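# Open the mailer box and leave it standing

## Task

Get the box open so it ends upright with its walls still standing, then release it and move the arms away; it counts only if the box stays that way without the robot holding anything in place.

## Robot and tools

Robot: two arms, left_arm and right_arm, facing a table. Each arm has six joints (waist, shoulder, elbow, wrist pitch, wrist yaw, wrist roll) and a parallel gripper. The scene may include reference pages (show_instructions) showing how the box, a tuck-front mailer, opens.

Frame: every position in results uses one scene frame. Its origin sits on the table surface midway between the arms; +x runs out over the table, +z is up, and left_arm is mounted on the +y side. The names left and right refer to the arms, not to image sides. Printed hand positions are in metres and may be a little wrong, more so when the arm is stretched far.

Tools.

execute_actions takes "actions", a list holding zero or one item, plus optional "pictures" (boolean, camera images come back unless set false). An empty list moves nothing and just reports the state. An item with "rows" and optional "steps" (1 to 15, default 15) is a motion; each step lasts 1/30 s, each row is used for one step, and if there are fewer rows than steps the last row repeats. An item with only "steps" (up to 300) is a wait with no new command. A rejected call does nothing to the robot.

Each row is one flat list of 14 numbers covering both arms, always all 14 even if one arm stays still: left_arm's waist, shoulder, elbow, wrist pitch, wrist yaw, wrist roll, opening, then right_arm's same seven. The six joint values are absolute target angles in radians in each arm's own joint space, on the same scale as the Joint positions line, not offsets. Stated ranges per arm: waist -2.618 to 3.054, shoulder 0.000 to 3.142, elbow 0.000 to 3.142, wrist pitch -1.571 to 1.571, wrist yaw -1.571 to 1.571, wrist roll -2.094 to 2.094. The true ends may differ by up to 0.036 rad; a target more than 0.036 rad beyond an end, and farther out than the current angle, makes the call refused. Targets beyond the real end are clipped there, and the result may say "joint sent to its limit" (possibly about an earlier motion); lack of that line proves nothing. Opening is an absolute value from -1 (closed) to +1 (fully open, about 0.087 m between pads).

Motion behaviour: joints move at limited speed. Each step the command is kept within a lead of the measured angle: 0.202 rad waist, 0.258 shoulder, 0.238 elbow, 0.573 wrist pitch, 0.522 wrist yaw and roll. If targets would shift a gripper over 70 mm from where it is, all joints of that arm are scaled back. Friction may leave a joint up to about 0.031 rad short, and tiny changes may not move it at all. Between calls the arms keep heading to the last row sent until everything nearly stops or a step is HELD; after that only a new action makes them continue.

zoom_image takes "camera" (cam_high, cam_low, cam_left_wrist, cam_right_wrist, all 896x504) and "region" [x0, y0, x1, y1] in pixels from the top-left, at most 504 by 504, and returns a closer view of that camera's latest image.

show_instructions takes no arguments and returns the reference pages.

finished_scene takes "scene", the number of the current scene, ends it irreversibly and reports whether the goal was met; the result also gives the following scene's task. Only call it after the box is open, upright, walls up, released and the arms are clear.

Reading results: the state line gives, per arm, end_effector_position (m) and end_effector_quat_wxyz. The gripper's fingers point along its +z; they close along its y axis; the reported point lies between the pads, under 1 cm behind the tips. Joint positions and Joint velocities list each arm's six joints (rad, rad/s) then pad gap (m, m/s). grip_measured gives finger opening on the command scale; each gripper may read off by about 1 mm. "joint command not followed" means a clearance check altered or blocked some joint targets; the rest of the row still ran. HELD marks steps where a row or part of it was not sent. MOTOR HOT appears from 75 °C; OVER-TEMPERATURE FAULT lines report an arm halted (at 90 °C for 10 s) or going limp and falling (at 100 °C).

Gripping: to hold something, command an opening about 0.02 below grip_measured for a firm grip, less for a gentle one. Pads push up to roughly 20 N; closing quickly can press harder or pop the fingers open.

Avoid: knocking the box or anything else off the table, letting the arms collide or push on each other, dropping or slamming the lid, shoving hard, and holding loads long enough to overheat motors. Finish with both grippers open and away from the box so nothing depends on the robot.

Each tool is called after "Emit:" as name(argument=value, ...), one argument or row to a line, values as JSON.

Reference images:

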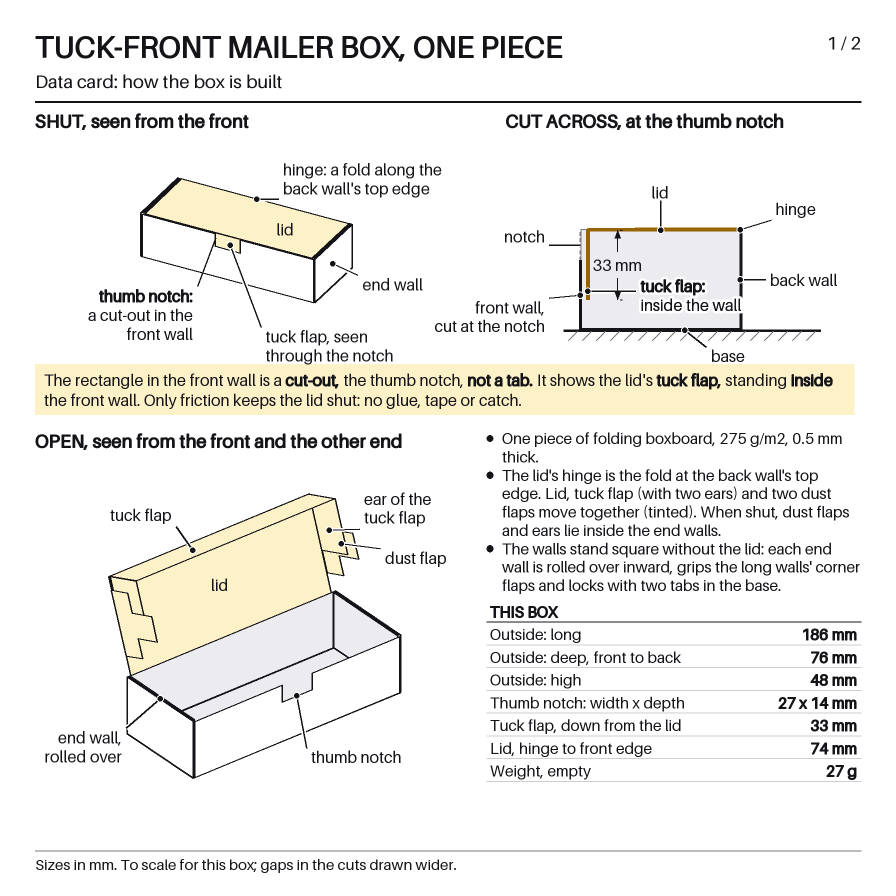

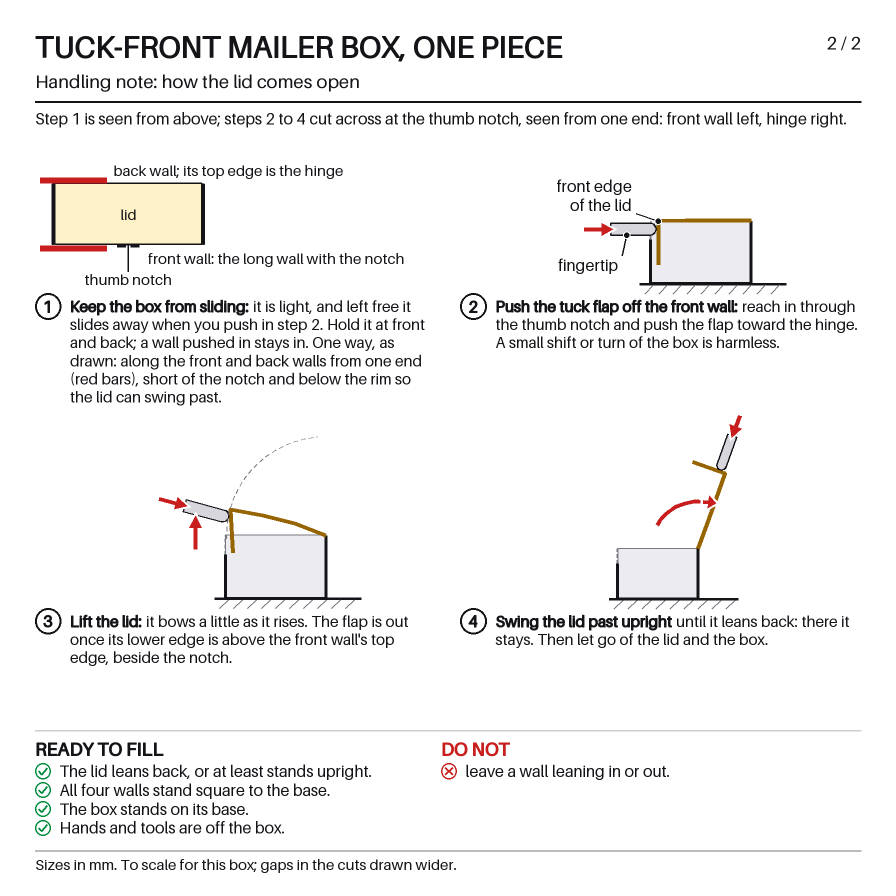

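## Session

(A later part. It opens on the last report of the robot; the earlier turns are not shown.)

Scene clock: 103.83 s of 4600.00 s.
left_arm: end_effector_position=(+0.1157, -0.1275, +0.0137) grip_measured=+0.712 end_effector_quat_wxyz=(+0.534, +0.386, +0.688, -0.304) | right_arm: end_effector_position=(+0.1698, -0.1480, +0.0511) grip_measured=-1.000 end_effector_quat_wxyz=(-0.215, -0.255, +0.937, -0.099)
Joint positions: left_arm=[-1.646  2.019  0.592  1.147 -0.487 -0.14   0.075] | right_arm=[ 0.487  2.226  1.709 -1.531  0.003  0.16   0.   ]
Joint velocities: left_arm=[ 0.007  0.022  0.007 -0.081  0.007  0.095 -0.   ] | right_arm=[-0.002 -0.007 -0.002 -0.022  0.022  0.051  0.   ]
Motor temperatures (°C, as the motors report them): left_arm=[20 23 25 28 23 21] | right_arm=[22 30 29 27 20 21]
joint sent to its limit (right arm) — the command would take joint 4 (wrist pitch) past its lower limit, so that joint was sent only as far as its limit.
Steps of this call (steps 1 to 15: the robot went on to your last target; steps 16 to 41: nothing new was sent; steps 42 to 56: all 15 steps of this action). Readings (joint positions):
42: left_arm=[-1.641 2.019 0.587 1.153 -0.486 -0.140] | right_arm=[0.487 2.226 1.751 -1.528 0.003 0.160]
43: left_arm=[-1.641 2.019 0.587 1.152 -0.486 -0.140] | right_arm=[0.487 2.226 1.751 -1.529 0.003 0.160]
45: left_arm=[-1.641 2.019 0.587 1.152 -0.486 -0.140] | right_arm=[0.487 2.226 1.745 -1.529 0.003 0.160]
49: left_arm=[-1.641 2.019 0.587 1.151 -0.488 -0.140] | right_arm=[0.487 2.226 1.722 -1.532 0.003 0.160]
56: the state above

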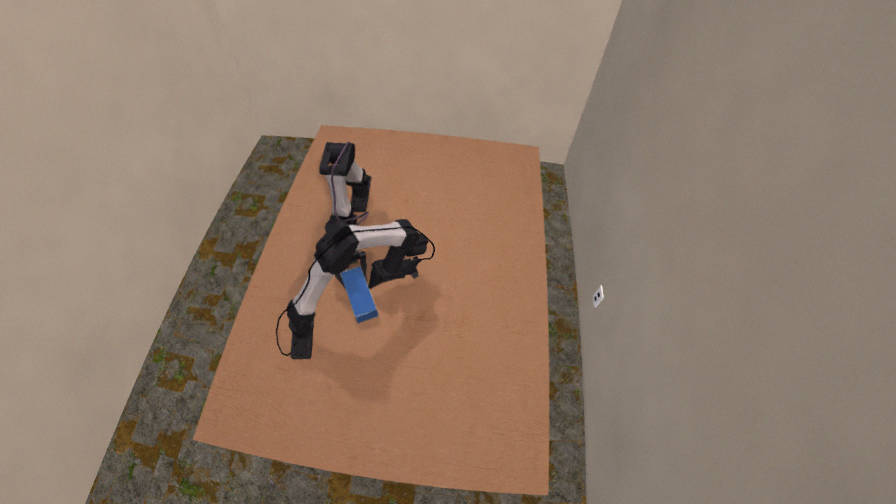

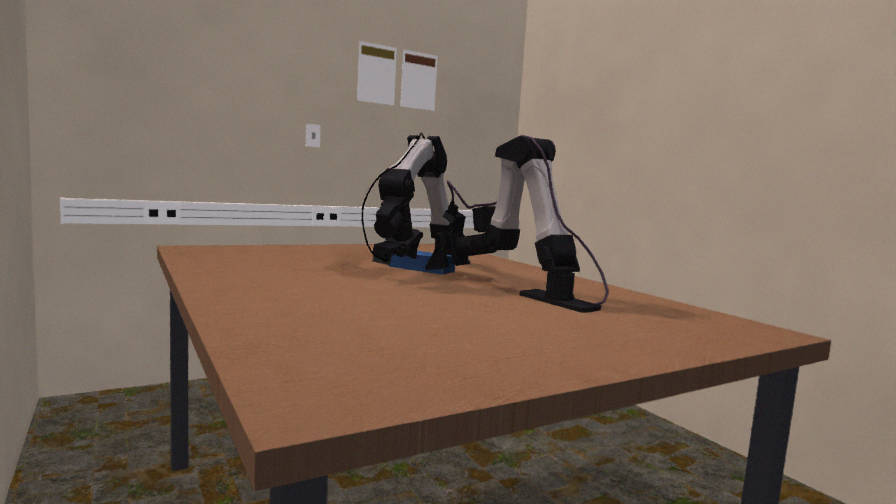

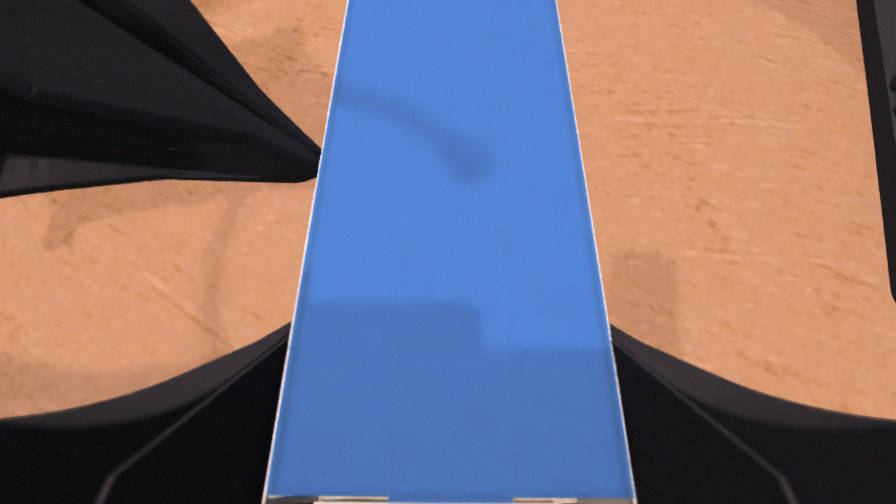

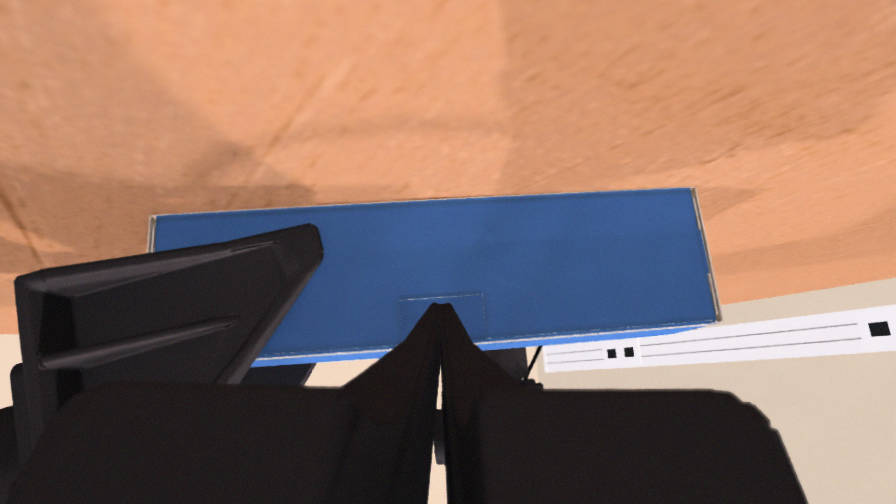

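Now lift slowly.

Emit:
execute_actions(
  actions=[
    {"rows": [[-1.635,2.045,0.59,1.11,-0.55,-0.14,0.71, 0.49,2.215,1.675,-1.575,0,0.165,-1],[-1.635,2.045,0.59,1.11,-0.55,-0.14,0.71, 0.49,2.208,1.674,-1.575,0,0.165,-1],[-1.635,2.045,0.59,1.11,-0.55,-0.14,0.71, 0.49,2.204,1.673,-1.575,0,0.165,-1],[-1.635,2.045,0.59,1.11,-0.55,-0.14,0.71, 0.49,2.2,1.672,-1.575,0,0.165,-1],[-1.635,2.045,0.59,1.11,-0.55,-0.14,0.71, 0.49,2.196,1.671,-1.575,0,0.165,-1],[-1.635,2.045,0.59,1.11,-0.55,-0.14,0.71, 0.49,2.192,1.67,-1.575,0,0.165,-1],[-1.635,2.045,0.59,1.11,-0.55,-0.14,0.71, 0.49,2.188,1.669,-1.575,0,0.165,-1],[-1.635,2.045,0.59,1.11,-0.55,-0.14,0.71, 0.49,2.184,1.668,-1.575,0,0.165,-1],[-1.635,2.045,0.59,1.11,-0.55,-0.14,0.71, 0.49,2.18,1.667,-1.575,0,0.165,-1],[-1.635,2.045,0.59,1.11,-0.55,-0.14,0.71, 0.49,2.176,1.666,-1.575,0,0.165,-1],[-1.635,2.045,0.59,1.11,-0.55,-0.14,0.71, 0.49,2.172,1.665,-1.575,0,0.165,-1],[-1.635,2.045,0.59,1.11,-0.55,-0.14,0.71, 0.49,2.168,1.664,-1.575,0,0.165,-1]], "steps": 15},
  ],
)

Scene clock: 105.87 s of 4600.00 s.
left_arm: end_effector_position=(+0.1167, -0.1272, +0.0143) grip_measured=+0.712 end_effector_quat_wxyz=(+0.536, +0.384, +0.688, -0.303) | right_arm: end_effector_position=(+0.1707, -0.1472, +0.0589) grip_measured=-1.000 end_effector_quat_wxyz=(-0.197, -0.257, +0.942, -0.090)
Joint positions: left_arm=[-1.646  2.019  0.592  1.149 -0.494 -0.14   0.075] | right_arm=[ 0.487  2.183  1.695 -1.519  0.003  0.16   0.   ]
Joint velocities: left_arm=[-0.017  0.012  0.012  0.095 -0.037 -0.037  0.   ] | right_arm=[-0.017 -0.032  0.002 -0.066 -0.066  0.022  0.   ]
Motor temperatures (°C, as the motors report them): left_arm=[20 23 25 28 23 21] | right_arm=[22 30 29 27 20 21]
joint sent to its limit (right arm) — the command would take joint 4 (wrist pitch) past its lower limit, so that joint was sent only as far as its limit.
Steps of this call (steps 1 to 15: the robot went on to your last target; steps 16 to 46: nothing new was sent; steps 47 to 61: all 15 steps of this action). Readings (joint positions):
47: left_arm=[-1.646 2.019 0.592 1.146 -0.487 -0.140] | right_arm=[0.487 2.226 1.709 -1.531 0.003 0.160]
48: left_arm=[-1.646 2.019 0.592 1.145 -0.487 -0.140] | right_arm=[0.487 2.226 1.709 -1.531 0.003 0.160]
50: left_arm=[-1.646 2.019 0.592 1.145 -0.487 -0.140] | right_arm=[0.487 2.223 1.709 -1.530 0.003 0.160]
54: left_arm=[-1.646 2.019 0.592 1.146 -0.490 -0.140] | right_arm=[0.487 2.205 1.702 -1.525 0.003 0.160]
61: the state above

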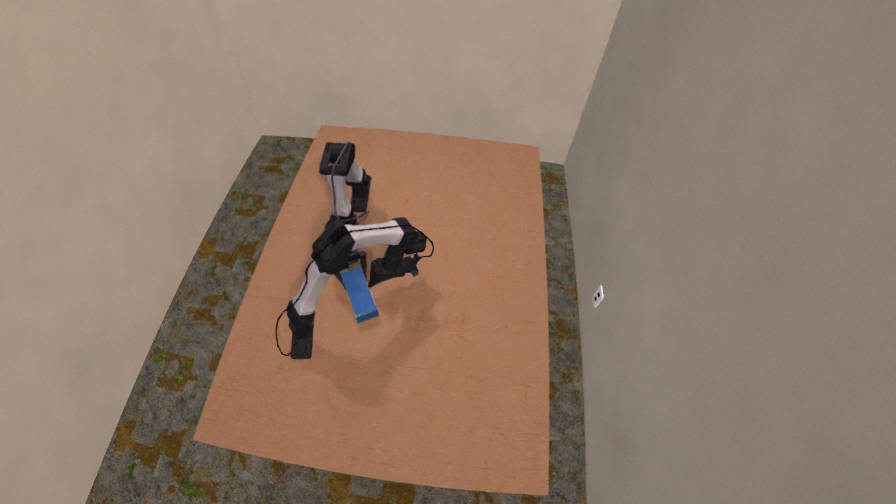

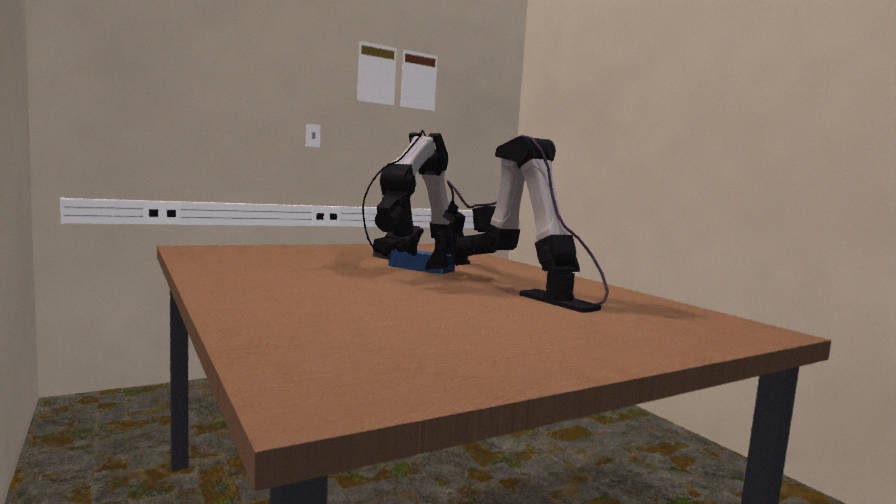

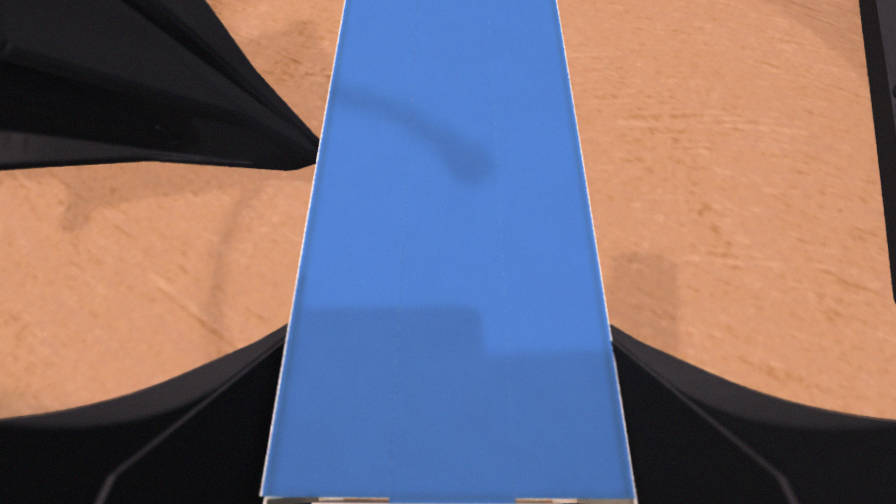

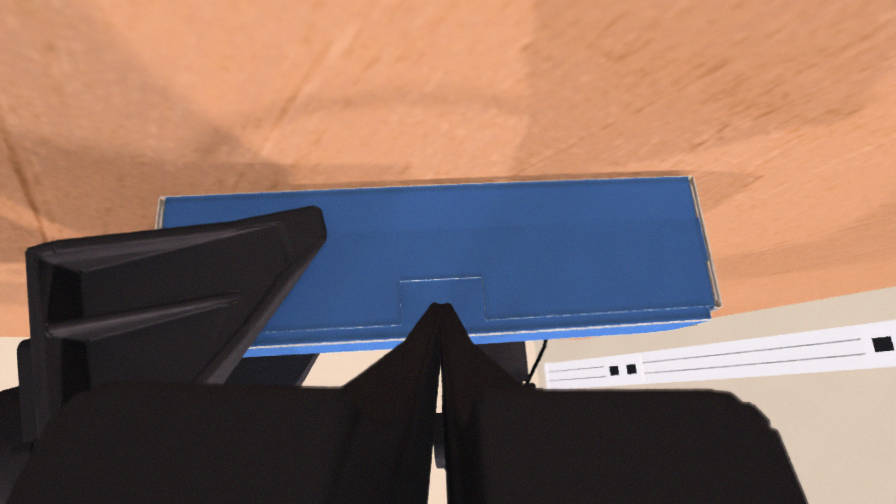

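Emit:
execute_actions(
  actions=[
    {"rows": [[-1.63,2.045,0.59,1.10,-0.56,-0.14,0.716, 0.49,2.166,1.66,-1.575,0,0.165,-1],[-1.63,2.045,0.59,1.10,-0.565,-0.14,0.716, 0.49,2.164,1.656,-1.575,0,0.165,-1],[-1.63,2.045,0.59,1.10,-0.57,-0.14,0.716, 0.49,2.161,1.653,-1.575,0,0.165,-1],[-1.63,2.045,0.59,1.10,-0.57,-0.14,0.716, 0.49,2.158,1.651,-1.575,0,0.165,-1],[-1.63,2.045,0.59,1.10,-0.57,-0.14,0.716, 0.49,2.155,1.649,-1.575,0,0.165,-1],[-1.63,2.045,0.59,1.10,-0.57,-0.14,0.716, 0.49,2.152,1.647,-1.575,0,0.165,-1],[-1.63,2.045,0.59,1.10,-0.57,-0.14,0.716, 0.49,2.149,1.645,-1.575,0,0.165,-1],[-1.63,2.045,0.59,1.10,-0.57,-0.14,0.716, 0.49,2.146,1.643,-1.575,0,0.165,-1],[-1.63,2.045,0.59,1.10,-0.57,-0.14,0.716, 0.49,2.143,1.641,-1.575,0,0.165,-1],[-1.63,2.045,0.59,1.10,-0.57,-0.14,0.716, 0.49,2.14,1.64,-1.575,0,0.165,-1],[-1.63,2.045,0.59,1.10,-0.57,-0.14,0.716, 0.49,2.137,1.639,-1.575,0,0.165,-1],[-1.63,2.045,0.59,1.10,-0.57,-0.14,0.716, 0.49,2.134,1.638,-1.575,0,0.165,-1]], "steps": 15},
  ],
)

Scene clock: 109.10 s of 4600.00 s.
left_arm: end_effector_position=(+0.1175, -0.1268, +0.0144) grip_measured=+0.717 end_effector_quat_wxyz=(+0.537, +0.382, +0.689, -0.301) | right_arm: end_effector_position=(+0.1707, -0.1475, +0.0617) grip_measured=-1.000 end_effector_quat_wxyz=(-0.183, -0.257, +0.945, -0.085)
Joint positions: left_arm=[-1.646  2.019  0.592  1.149 -0.499 -0.14   0.075] | right_arm=[ 0.487  2.15   1.671 -1.498  0.004  0.16   0.   ]
Joint velocities: left_arm=[ 0.022 -0.002 -0.007 -0.11  -0.037  0.007  0.001] | right_arm=[-0.012 -0.002 -0.002  0.051  0.022  0.022  0.   ]
Motor temperatures (°C, as the motors report them): left_arm=[20 23 25 28 23 21] | right_arm=[22 31 29 27 20 21]
Steps of this call (steps 1 to 15: the robot went on to your last target; steps 16 to 82: nothing new was sent; steps 83 to 97: all 15 steps of this action). Readings (joint positions):
83: left_arm=[-1.646 2.019 0.592 1.149 -0.495 -0.140] | right_arm=[0.487 2.182 1.695 -1.518 0.003 0.160]
84: left_arm=[-1.646 2.019 0.592 1.149 -0.496 -0.140] | right_arm=[0.487 2.182 1.695 -1.518 0.003 0.160]
86: left_arm=[-1.646 2.019 0.592 1.148 -0.498 -0.140] | right_arm=[0.487 2.180 1.693 -1.515 0.003 0.160]
90: left_arm=[-1.646 2.019 0.592 1.147 -0.498 -0.140] | right_arm=[0.487 2.167 1.680 -1.505 0.003 0.160]
97: the state above

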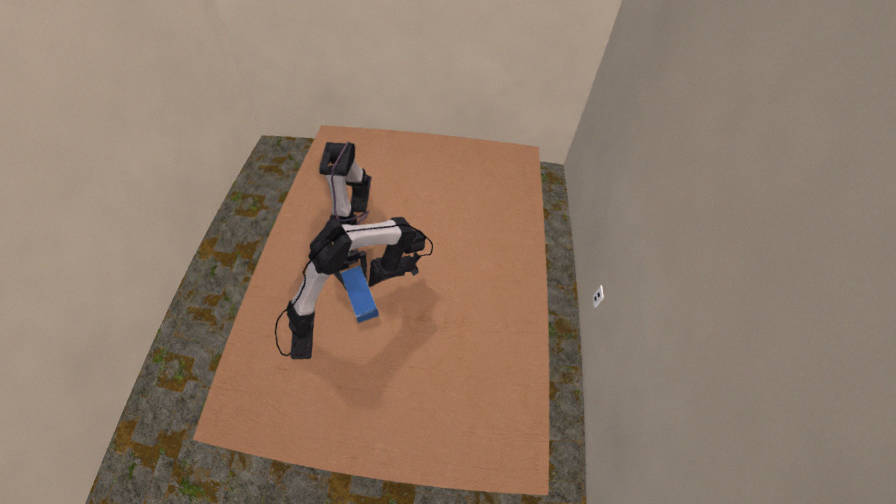

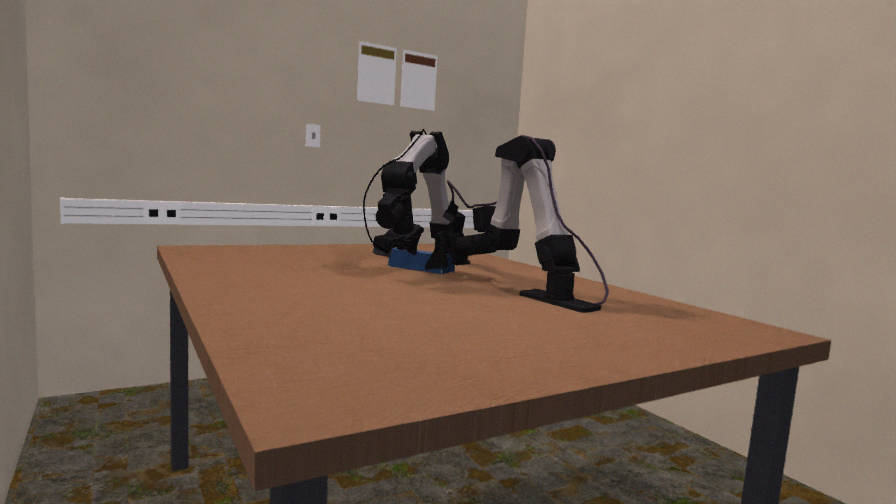

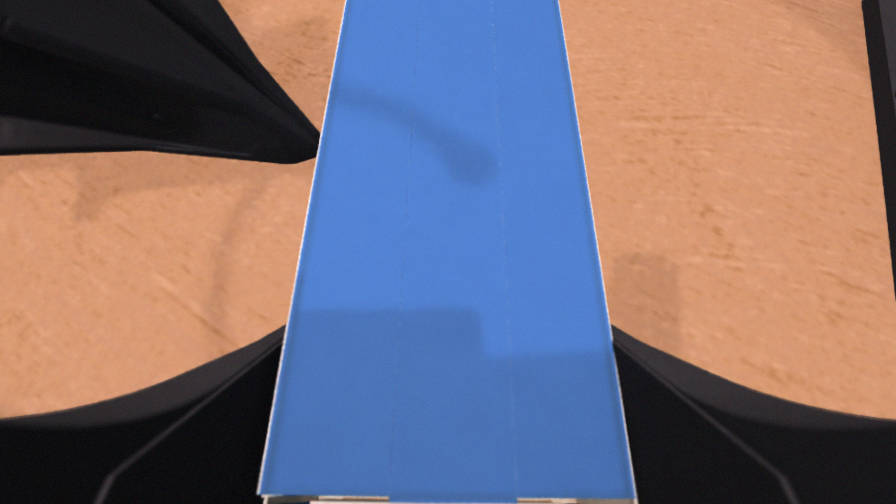

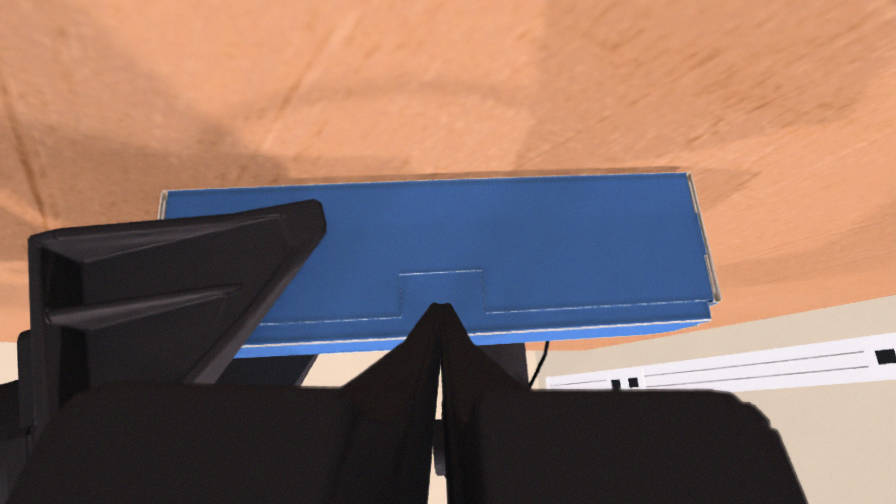

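Emit:
execute_actions(
  actions=[
    {"rows": [[-1.63,2.045,0.59,1.10,-0.575,-0.14,0.716, 0.49,2.13,1.637,-1.575,0,0.165,-1],[-1.63,2.045,0.59,1.10,-0.575,-0.14,0.716, 0.49,2.126,1.635,-1.575,0,0.165,-1],[-1.63,2.045,0.59,1.10,-0.575,-0.14,0.716, 0.49,2.122,1.633,-1.575,0,0.165,-1],[-1.63,2.045,0.59,1.10,-0.575,-0.14,0.716, 0.49,2.118,1.631,-1.575,0,0.165,-1],[-1.63,2.045,0.59,1.10,-0.575,-0.14,0.716, 0.49,2.114,1.629,-1.575,0,0.165,-1],[-1.63,2.045,0.59,1.10,-0.575,-0.14,0.716, 0.49,2.11,1.627,-1.575,0,0.165,-1],[-1.63,2.045,0.59,1.10,-0.575,-0.14,0.716, 0.49,2.106,1.625,-1.575,0,0.165,-1],[-1.63,2.045,0.59,1.10,-0.575,-0.14,0.716, 0.49,2.102,1.623,-1.575,0,0.165,-1],[-1.63,2.045,0.59,1.10,-0.575,-0.14,0.716, 0.49,2.098,1.621,-1.575,0,0.165,-1],[-1.63,2.045,0.59,1.10,-0.575,-0.14,0.716, 0.49,2.094,1.619,-1.575,0,0.165,-1],[-1.63,2.045,0.59,1.10,-0.575,-0.14,0.716, 0.49,2.09,1.617,-1.575,0,0.165,-1],[-1.63,2.045,0.59,1.10,-0.575,-0.14,0.716, 0.49,2.086,1.615,-1.575,0,0.165,-1]], "steps": 15},
  ],
)

Scene clock: 111.07 s of 4600.00 s.
left_arm: end_effector_position=(+0.1201, -0.1255, +0.0148) grip_measured=+0.717 end_effector_quat_wxyz=(+0.541, +0.378, +0.690, -0.296) | right_arm: end_effector_position=(+0.1679, -0.1500, +0.0713) grip_measured=-1.000 end_effector_quat_wxyz=(-0.171, -0.258, +0.948, -0.080)
Joint positions: left_arm=[-1.645  2.019  0.592  1.15  -0.514 -0.14   0.075] | right_arm=[ 0.487  2.101  1.648 -1.497  0.005  0.16   0.   ]
Joint velocities: left_arm=[ 0.046 -0.032 -0.012 -0.286 -0.315  0.066  0.   ] | right_arm=[-0.017 -0.095 -0.09  -0.432  0.007  0.007  0.   ]
Motor temperatures (°C, as the motors report them): left_arm=[20 23 25 28 23 21] | right_arm=[22 32 29 27 20 21]
Steps of this call (steps 1 to 15: the robot went on to your last target; steps 16 to 44: nothing new was sent; steps 45 to 59: all 15 steps of this action). Readings (joint positions):
45: left_arm=[-1.646 2.019 0.592 1.150 -0.499 -0.140] | right_arm=[0.487 2.150 1.671 -1.497 0.004 0.160]
46: left_arm=[-1.646 2.019 0.592 1.150 -0.499 -0.140] | right_arm=[0.487 2.150 1.671 -1.497 0.004 0.160]
48: left_arm=[-1.646 2.019 0.592 1.150 -0.501 -0.140] | right_arm=[0.487 2.146 1.669 -1.495 0.004 0.160]
52: left_arm=[-1.646 2.019 0.592 1.154 -0.501 -0.140] | right_arm=[0.487 2.127 1.659 -1.488 0.005 0.160]
59: the state above

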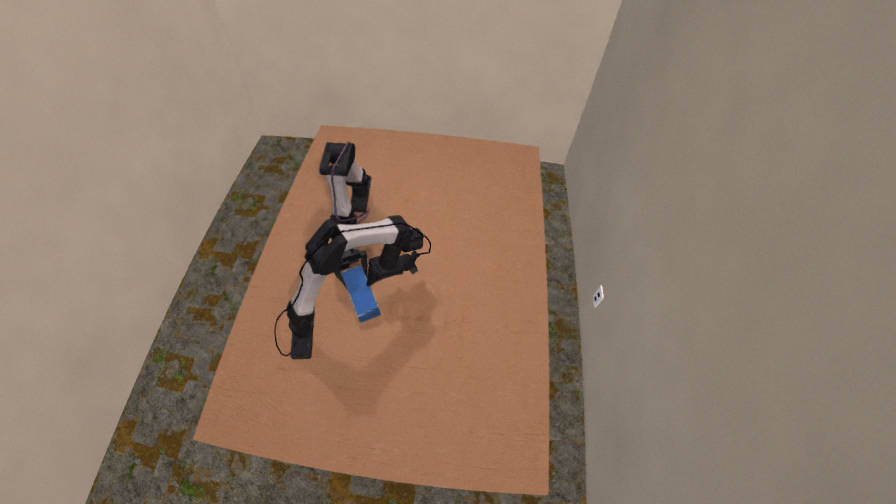

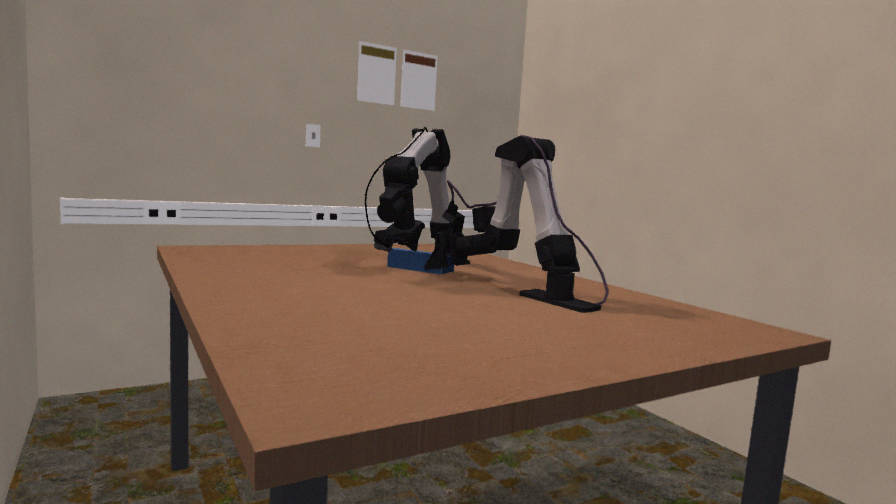

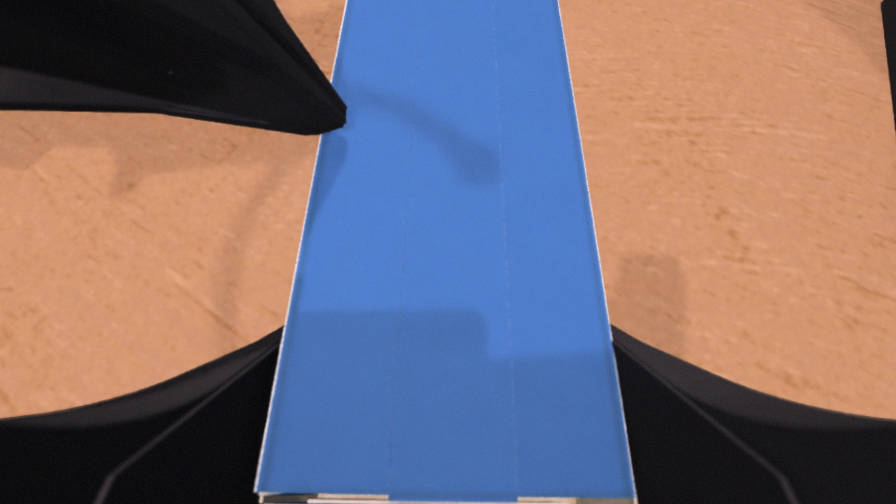

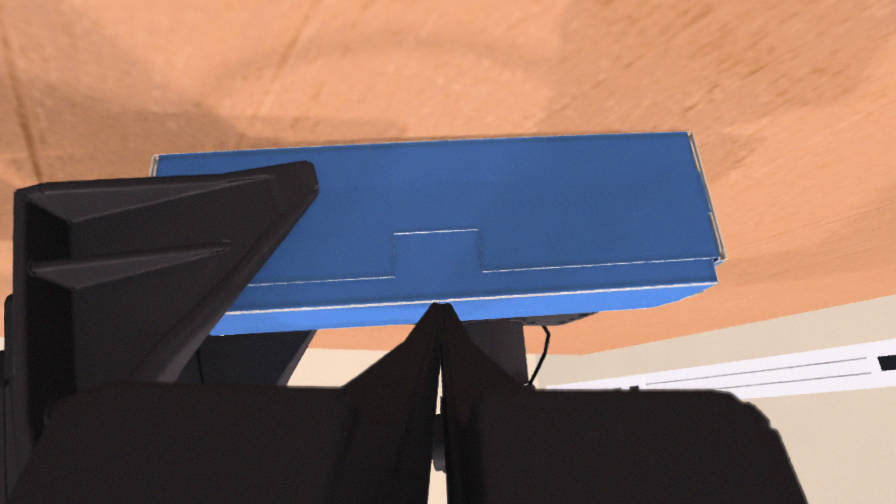

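Emit:
execute_actions(
  actions=[
    {"rows": [[-1.645,2.045,0.59,1.14,-0.54,-0.14,0.714, 0.49,2.09,1.68,-1.56,0,0.165,-1],[-1.645,2.045,0.59,1.14,-0.525,-0.14,0.714, 0.49,2.09,1.70,-1.56,0,0.165,-1],[-1.65,2.045,0.59,1.14,-0.51,-0.14,0.714, 0.49,2.09,1.72,-1.55,0,0.165,-1],[-1.65,2.045,0.59,1.14,-0.495,-0.14,0.714, 0.49,2.09,1.74,-1.54,0,0.165,-1],[-1.65,2.045,0.59,1.14,-0.48,-0.14,0.714, 0.49,2.10,1.76,-1.53,0,0.165,-1],[-1.65,2.045,0.59,1.14,-0.48,-0.14,0.714, 0.49,2.11,1.77,-1.52,0,0.165,-1],[-1.65,2.045,0.59,1.14,-0.48,-0.14,0.714, 0.49,2.12,1.77,-1.52,0,0.165,-1],[-1.65,2.045,0.59,1.14,-0.48,-0.14,0.714, 0.49,2.13,1.77,-1.52,0,0.165,-1],[-1.65,2.045,0.59,1.14,-0.48,-0.14,0.714, 0.49,2.145,1.77,-1.52,0,0.165,-1],[-1.65,2.045,0.59,1.14,-0.48,-0.14,0.714, 0.49,2.16,1.77,-1.52,0,0.165,-1],[-1.65,2.045,0.59,1.14,-0.48,-0.14,0.714, 0.49,2.175,1.77,-1.52,0,0.165,-1],[-1.65,2.045,0.59,1.14,-0.48,-0.14,0.714, 0.49,2.19,1.77,-1.52,0,0.165,-1],[-1.65,2.045,0.59,1.14,-0.48,-0.14,0.714, 0.49,2.205,1.77,-1.52,0,0.165,-1],[-1.65,2.045,0.59,1.14,-0.48,-0.14,0.714, 0.49,2.22,1.77,-1.52,0,0.165,-1],[-1.65,2.045,0.59,1.14,-0.48,-0.14,0.714, 0.49,2.23,1.77,-1.52,0,0.165,-1]], "steps": 15},
  ],
  pictures=false,
)

Emit:
execute_actions(
  actions=[
    {"steps": 10},
  ],
)

Scene clock: 113.80 s of 4600.00 s.
left_arm: end_effector_position=(+0.1191, -0.1258, +0.0126) grip_measured=+0.716 end_effector_quat_wxyz=(+0.537, +0.383, +0.690, -0.298) | right_arm: end_effector_position=(+0.1817, -0.1386, +0.0684) grip_measured=-1.000 end_effector_quat_wxyz=(-0.174, -0.258, +0.947, -0.081)
Joint positions: left_arm=[-1.642  2.021  0.592  1.145 -0.498 -0.14   0.075] | right_arm=[ 0.487  2.182  1.76  -1.535  0.005  0.16   0.   ]
Joint velocities: left_arm=[ 0.017  0.002 -0.007  0.051 -0.022  0.037 -0.001] | right_arm=[ 0.002  0.559 -0.007 -0.007  0.037  0.007  0.   ]
Motor temperatures (°C, as the motors report them): left_arm=[20 23 25 28 23 21] | right_arm=[22 32 29 26 20 21]
Steps of this call (steps 1 to 30: the robot went on to your last target; steps 31 to 67: nothing new was sent; steps 68 to 82: all 15 steps of this action). Readings (joint positions):
68: left_arm=[-1.642 2.021 0.592 1.141 -0.559 -0.140] | right_arm=[0.487 2.097 1.641 -1.566 0.005 0.160]
69: left_arm=[-1.642 2.021 0.592 1.141 -0.556 -0.140] | right_arm=[0.487 2.097 1.649 -1.566 0.005 0.160]
71: left_arm=[-1.642 2.021 0.592 1.142 -0.543 -0.140] | right_arm=[0.487 2.097 1.682 -1.565 0.005 0.160]
75: left_arm=[-1.642 2.021 0.592 1.143 -0.514 -0.140] | right_arm=[0.487 2.097 1.750 -1.544 0.005 0.160]
82: the state above

Scene clock: 114.13 s of 4600.00 s.
left_arm: end_effector_position=(+0.1186, -0.1261, +0.0127) grip_measured=+0.716 end_effector_quat_wxyz=(+0.536, +0.384, +0.690, -0.299) | right_arm: end_effector_position=(+0.1807, -0.1394, +0.0554) grip_measured=-1.000 end_effector_quat_wxyz=(-0.193, -0.257, +0.943, -0.090)
Joint positions: left_arm=[-1.642  2.021  0.592  1.145 -0.495 -0.14   0.075] | right_arm=[ 0.487  2.228  1.76  -1.53   0.005  0.16   0.   ]
Joint velocities: left_arm=[-0.002 -0.002  0.012  0.022 -0.022  0.066  0.   ] | right_arm=[ 0.027  0.017 -0.002  0.037  0.007 -0.066  0.   ]
Motor temperatures (°C, as the motors report them): left_arm=[20 24 25 28 23 21] | right_arm=[22 32 29 26 20 21]
Steps of this call (steps 1 to 10: the robot went on to your last target). Readings (joint positions):
1: left_arm=[-1.642 2.021 0.592 1.145 -0.498 -0.140] | right_arm=[0.487 2.200 1.760 -1.534 0.005 0.160]
2: left_arm=[-1.642 2.021 0.592 1.145 -0.497 -0.140] | right_arm=[0.487 2.214 1.760 -1.533 0.005 0.160]
4: left_arm=[-1.642 2.021 0.592 1.145 -0.496 -0.140] | right_arm=[0.487 2.228 1.760 -1.531 0.005 0.160]
8: left_arm=[-1.642 2.021 0.592 1.145 -0.496 -0.140] | right_arm=[0.487 2.228 1.760 -1.530 0.005 0.160]
10: the state above

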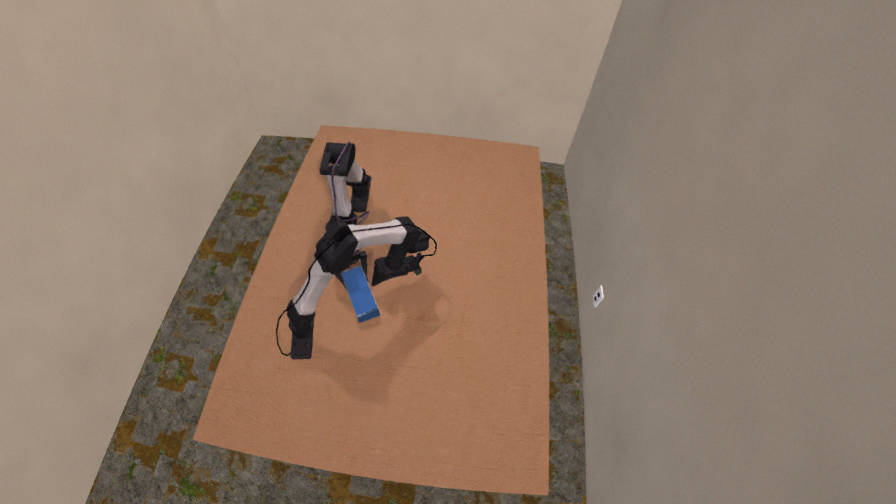

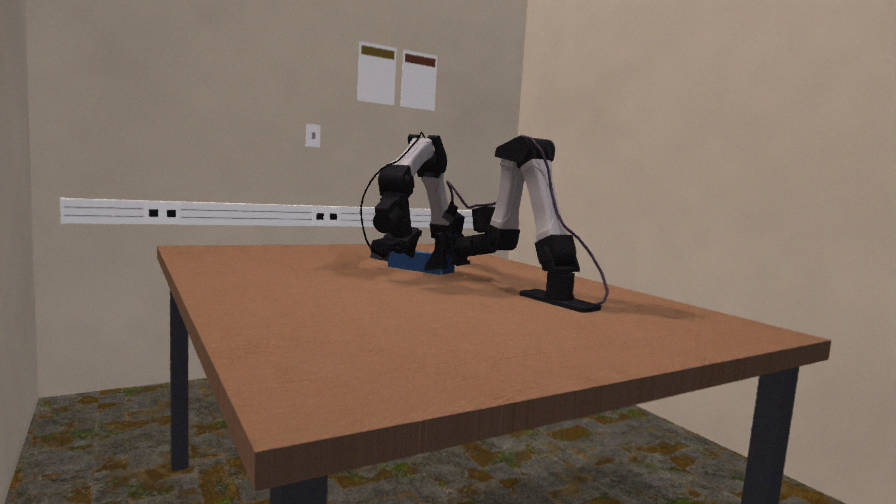

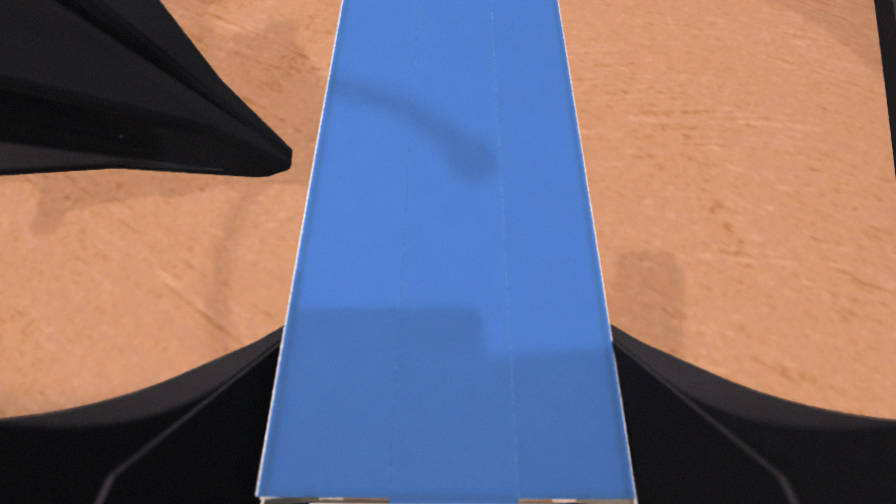

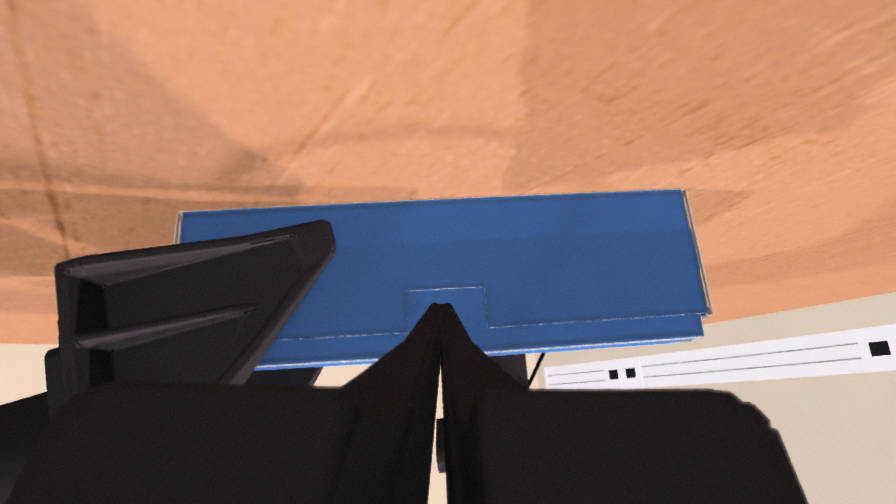

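Emit:
execute_actions(
  actions=[
    {"rows": [[-1.645,2.045,0.59,1.12,-0.495,-0.14,0.714, 0.49,2.23,1.73,-1.54,0,0.165,-1],[-1.645,2.045,0.59,1.12,-0.495,-0.14,0.714, 0.49,2.23,1.722,-1.54,0,0.165,-1],[-1.645,2.045,0.59,1.12,-0.495,-0.14,0.714, 0.49,2.23,1.715,-1.54,0,0.165,-1],[-1.645,2.045,0.59,1.12,-0.5,-0.14,0.714, 0.49,2.225,1.708,-1.54,0,0.165,-1],[-1.64,2.045,0.59,1.12,-0.505,-0.14,0.714, 0.49,2.22,1.703,-1.545,0,0.165,-1],[-1.64,2.045,0.59,1.12,-0.51,-0.14,0.714, 0.49,2.215,1.698,-1.555,0,0.165,-1],[-1.64,2.045,0.59,1.11,-0.52,-0.14,0.714, 0.49,2.212,1.693,-1.565,0,0.165,-1],[-1.635,2.045,0.59,1.11,-0.53,-0.14,0.714, 0.49,2.209,1.688,-1.575,0,0.165,-1],[-1.635,2.045,0.59,1.11,-0.54,-0.14,0.714, 0.49,2.206,1.684,-1.575,0,0.165,-1],[-1.63,2.045,0.59,1.10,-0.55,-0.14,0.714, 0.49,2.202,1.68,-1.575,0,0.165,-1],[-1.63,2.045,0.59,1.10,-0.555,-0.14,0.714, 0.49,2.198,1.676,-1.575,0,0.165,-1],[-1.63,2.045,0.59,1.10,-0.56,-0.14,0.714, 0.49,2.194,1.672,-1.575,0,0.165,-1],[-1.63,2.045,0.59,1.10,-0.565,-0.14,0.714, 0.49,2.19,1.668,-1.575,0,0.165,-1],[-1.63,2.045,0.59,1.10,-0.57,-0.14,0.714, 0.49,2.186,1.664,-1.575,0,0.165,-1],[-1.63,2.045,0.59,1.10,-0.57,-0.14,0.714, 0.49,2.182,1.66,-1.575,0,0.165,-1]], "steps": 15},
  ],
  pictures=false,
)

Emit:
execute_actions(
  actions=[
    {"steps": 6},
  ],
)

Scene clock: 116.53 s of 4600.00 s.
left_arm: end_effector_position=(+0.1184, -0.1262, +0.0127) grip_measured=+0.716 end_effector_quat_wxyz=(+0.536, +0.384, +0.690, -0.300) | right_arm: end_effector_position=(+0.1718, -0.1467, +0.0536) grip_measured=-1.000 end_effector_quat_wxyz=(-0.201, -0.256, +0.941, -0.094)
Joint positions: left_arm=[-1.642  2.021  0.592  1.145 -0.494 -0.14   0.075] | right_arm=[ 0.487  2.203  1.699 -1.514  0.005  0.161  0.   ]
Joint velocities: left_arm=[-0.017  0.007  0.017 -0.037 -0.007  0.066 -0.   ] | right_arm=[-0.017 -0.129 -0.1    0.125  0.037  0.007  0.   ]
Motor temperatures (°C, as the motors report them): left_arm=[20 24 25 28 23 21] | right_arm=[22 33 29 26 20 21]
Steps of this call (steps 1 to 30: the robot went on to your last target; steps 31 to 57: nothing new was sent; steps 58 to 72: all 15 steps of this action). Readings (joint positions):
58: left_arm=[-1.642 2.021 0.592 1.145 -0.495 -0.140] | right_arm=[0.487 2.228 1.760 -1.530 0.005 0.160]
59: left_arm=[-1.642 2.021 0.592 1.145 -0.495 -0.140] | right_arm=[0.487 2.228 1.758 -1.530 0.005 0.160]
61: left_arm=[-1.642 2.021 0.592 1.145 -0.495 -0.140] | right_arm=[0.487 2.228 1.747 -1.531 0.005 0.160]
65: left_arm=[-1.642 2.021 0.592 1.145 -0.493 -0.140] | right_arm=[0.487 2.228 1.722 -1.534 0.005 0.160]
72: the state above

Scene clock: 116.73 s of 4600.00 s.
left_arm: end_effector_position=(+0.1188, -0.1261, +0.0129) grip_measured=+0.716 end_effector_quat_wxyz=(+0.536, +0.383, +0.690, -0.299) | right_arm: end_effector_position=(+0.1722, -0.1463, +0.0537) grip_measured=-1.000 end_effector_quat_wxyz=(-0.197, -0.256, +0.942, -0.092)
Joint positions: left_arm=[-1.642  2.021  0.592  1.146 -0.496 -0.14   0.075] | right_arm=[ 0.487  2.195  1.693 -1.506  0.005  0.161  0.   ]
Joint velocities: left_arm=[ 0.007 -0.017 -0.002 -0.081 -0.022  0.051 -0.   ] | right_arm=[ 0.007 -0.012 -0.007 -0.007  0.037  0.007  0.   ]
Motor temperatures (°C, as the motors report them): left_arm=[20 24 25 28 23 21] | right_arm=[22 33 29 26 20 21]
Steps of this call (steps 1 to 6: the robot went on to your last target). Readings (joint positions):
1: left_arm=[-1.642 2.021 0.592 1.146 -0.494 -0.140] | right_arm=[0.487 2.200 1.696 -1.511 0.005 0.161]
2: left_arm=[-1.642 2.021 0.592 1.146 -0.495 -0.140] | right_arm=[0.487 2.197 1.695 -1.509 0.005 0.161]
4: left_arm=[-1.642 2.021 0.592 1.146 -0.496 -0.140] | right_arm=[0.487 2.196 1.694 -1.507 0.005 0.161]
6: the state above

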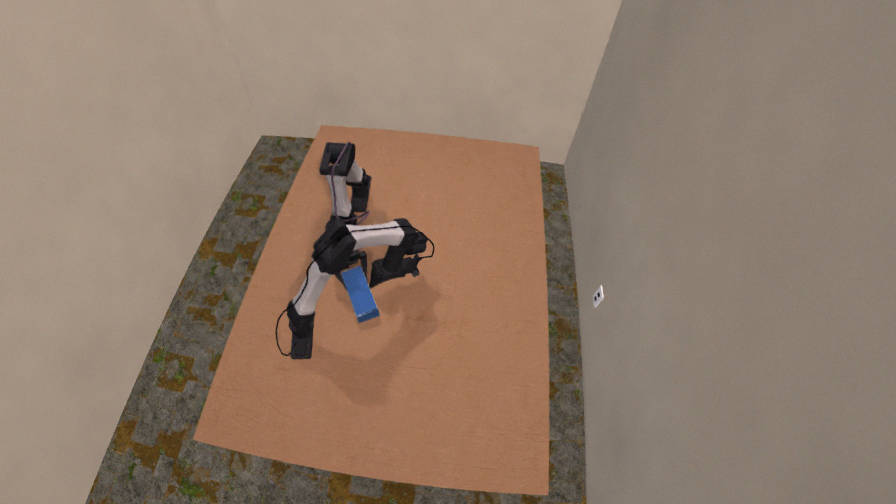

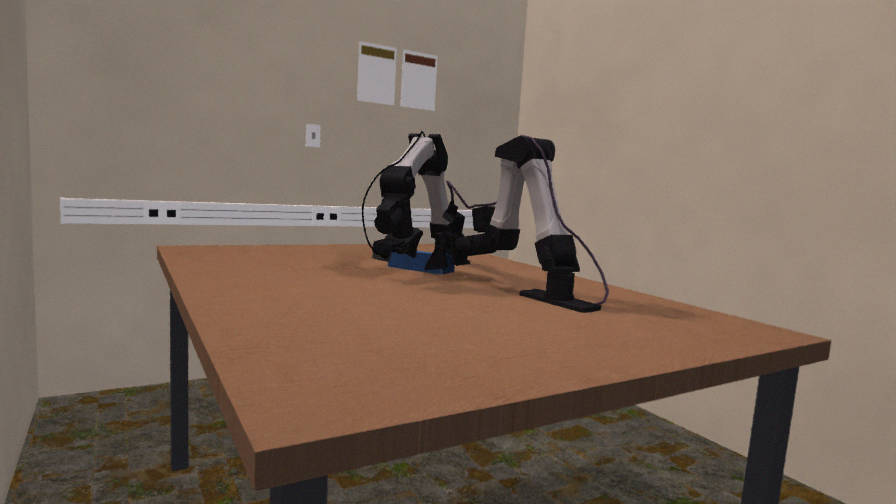

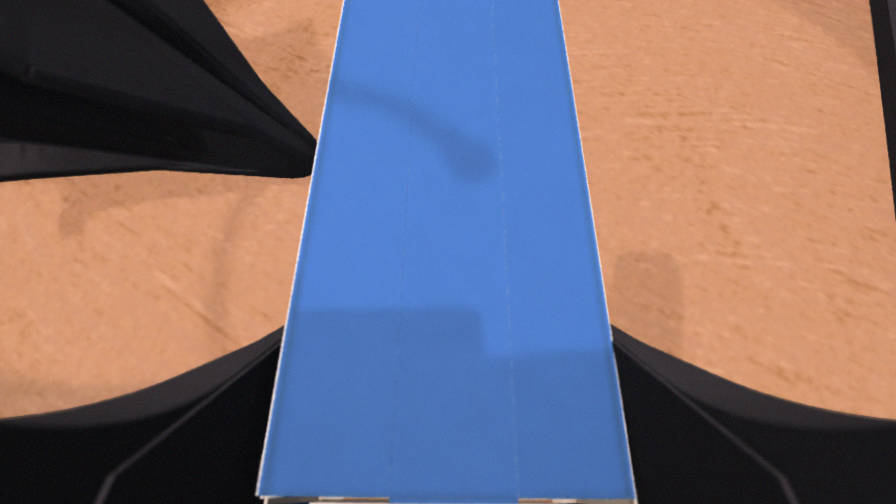

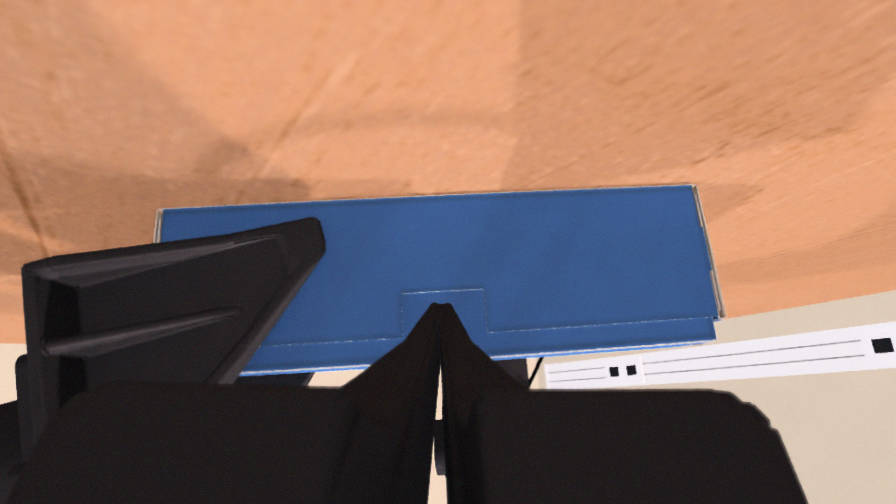

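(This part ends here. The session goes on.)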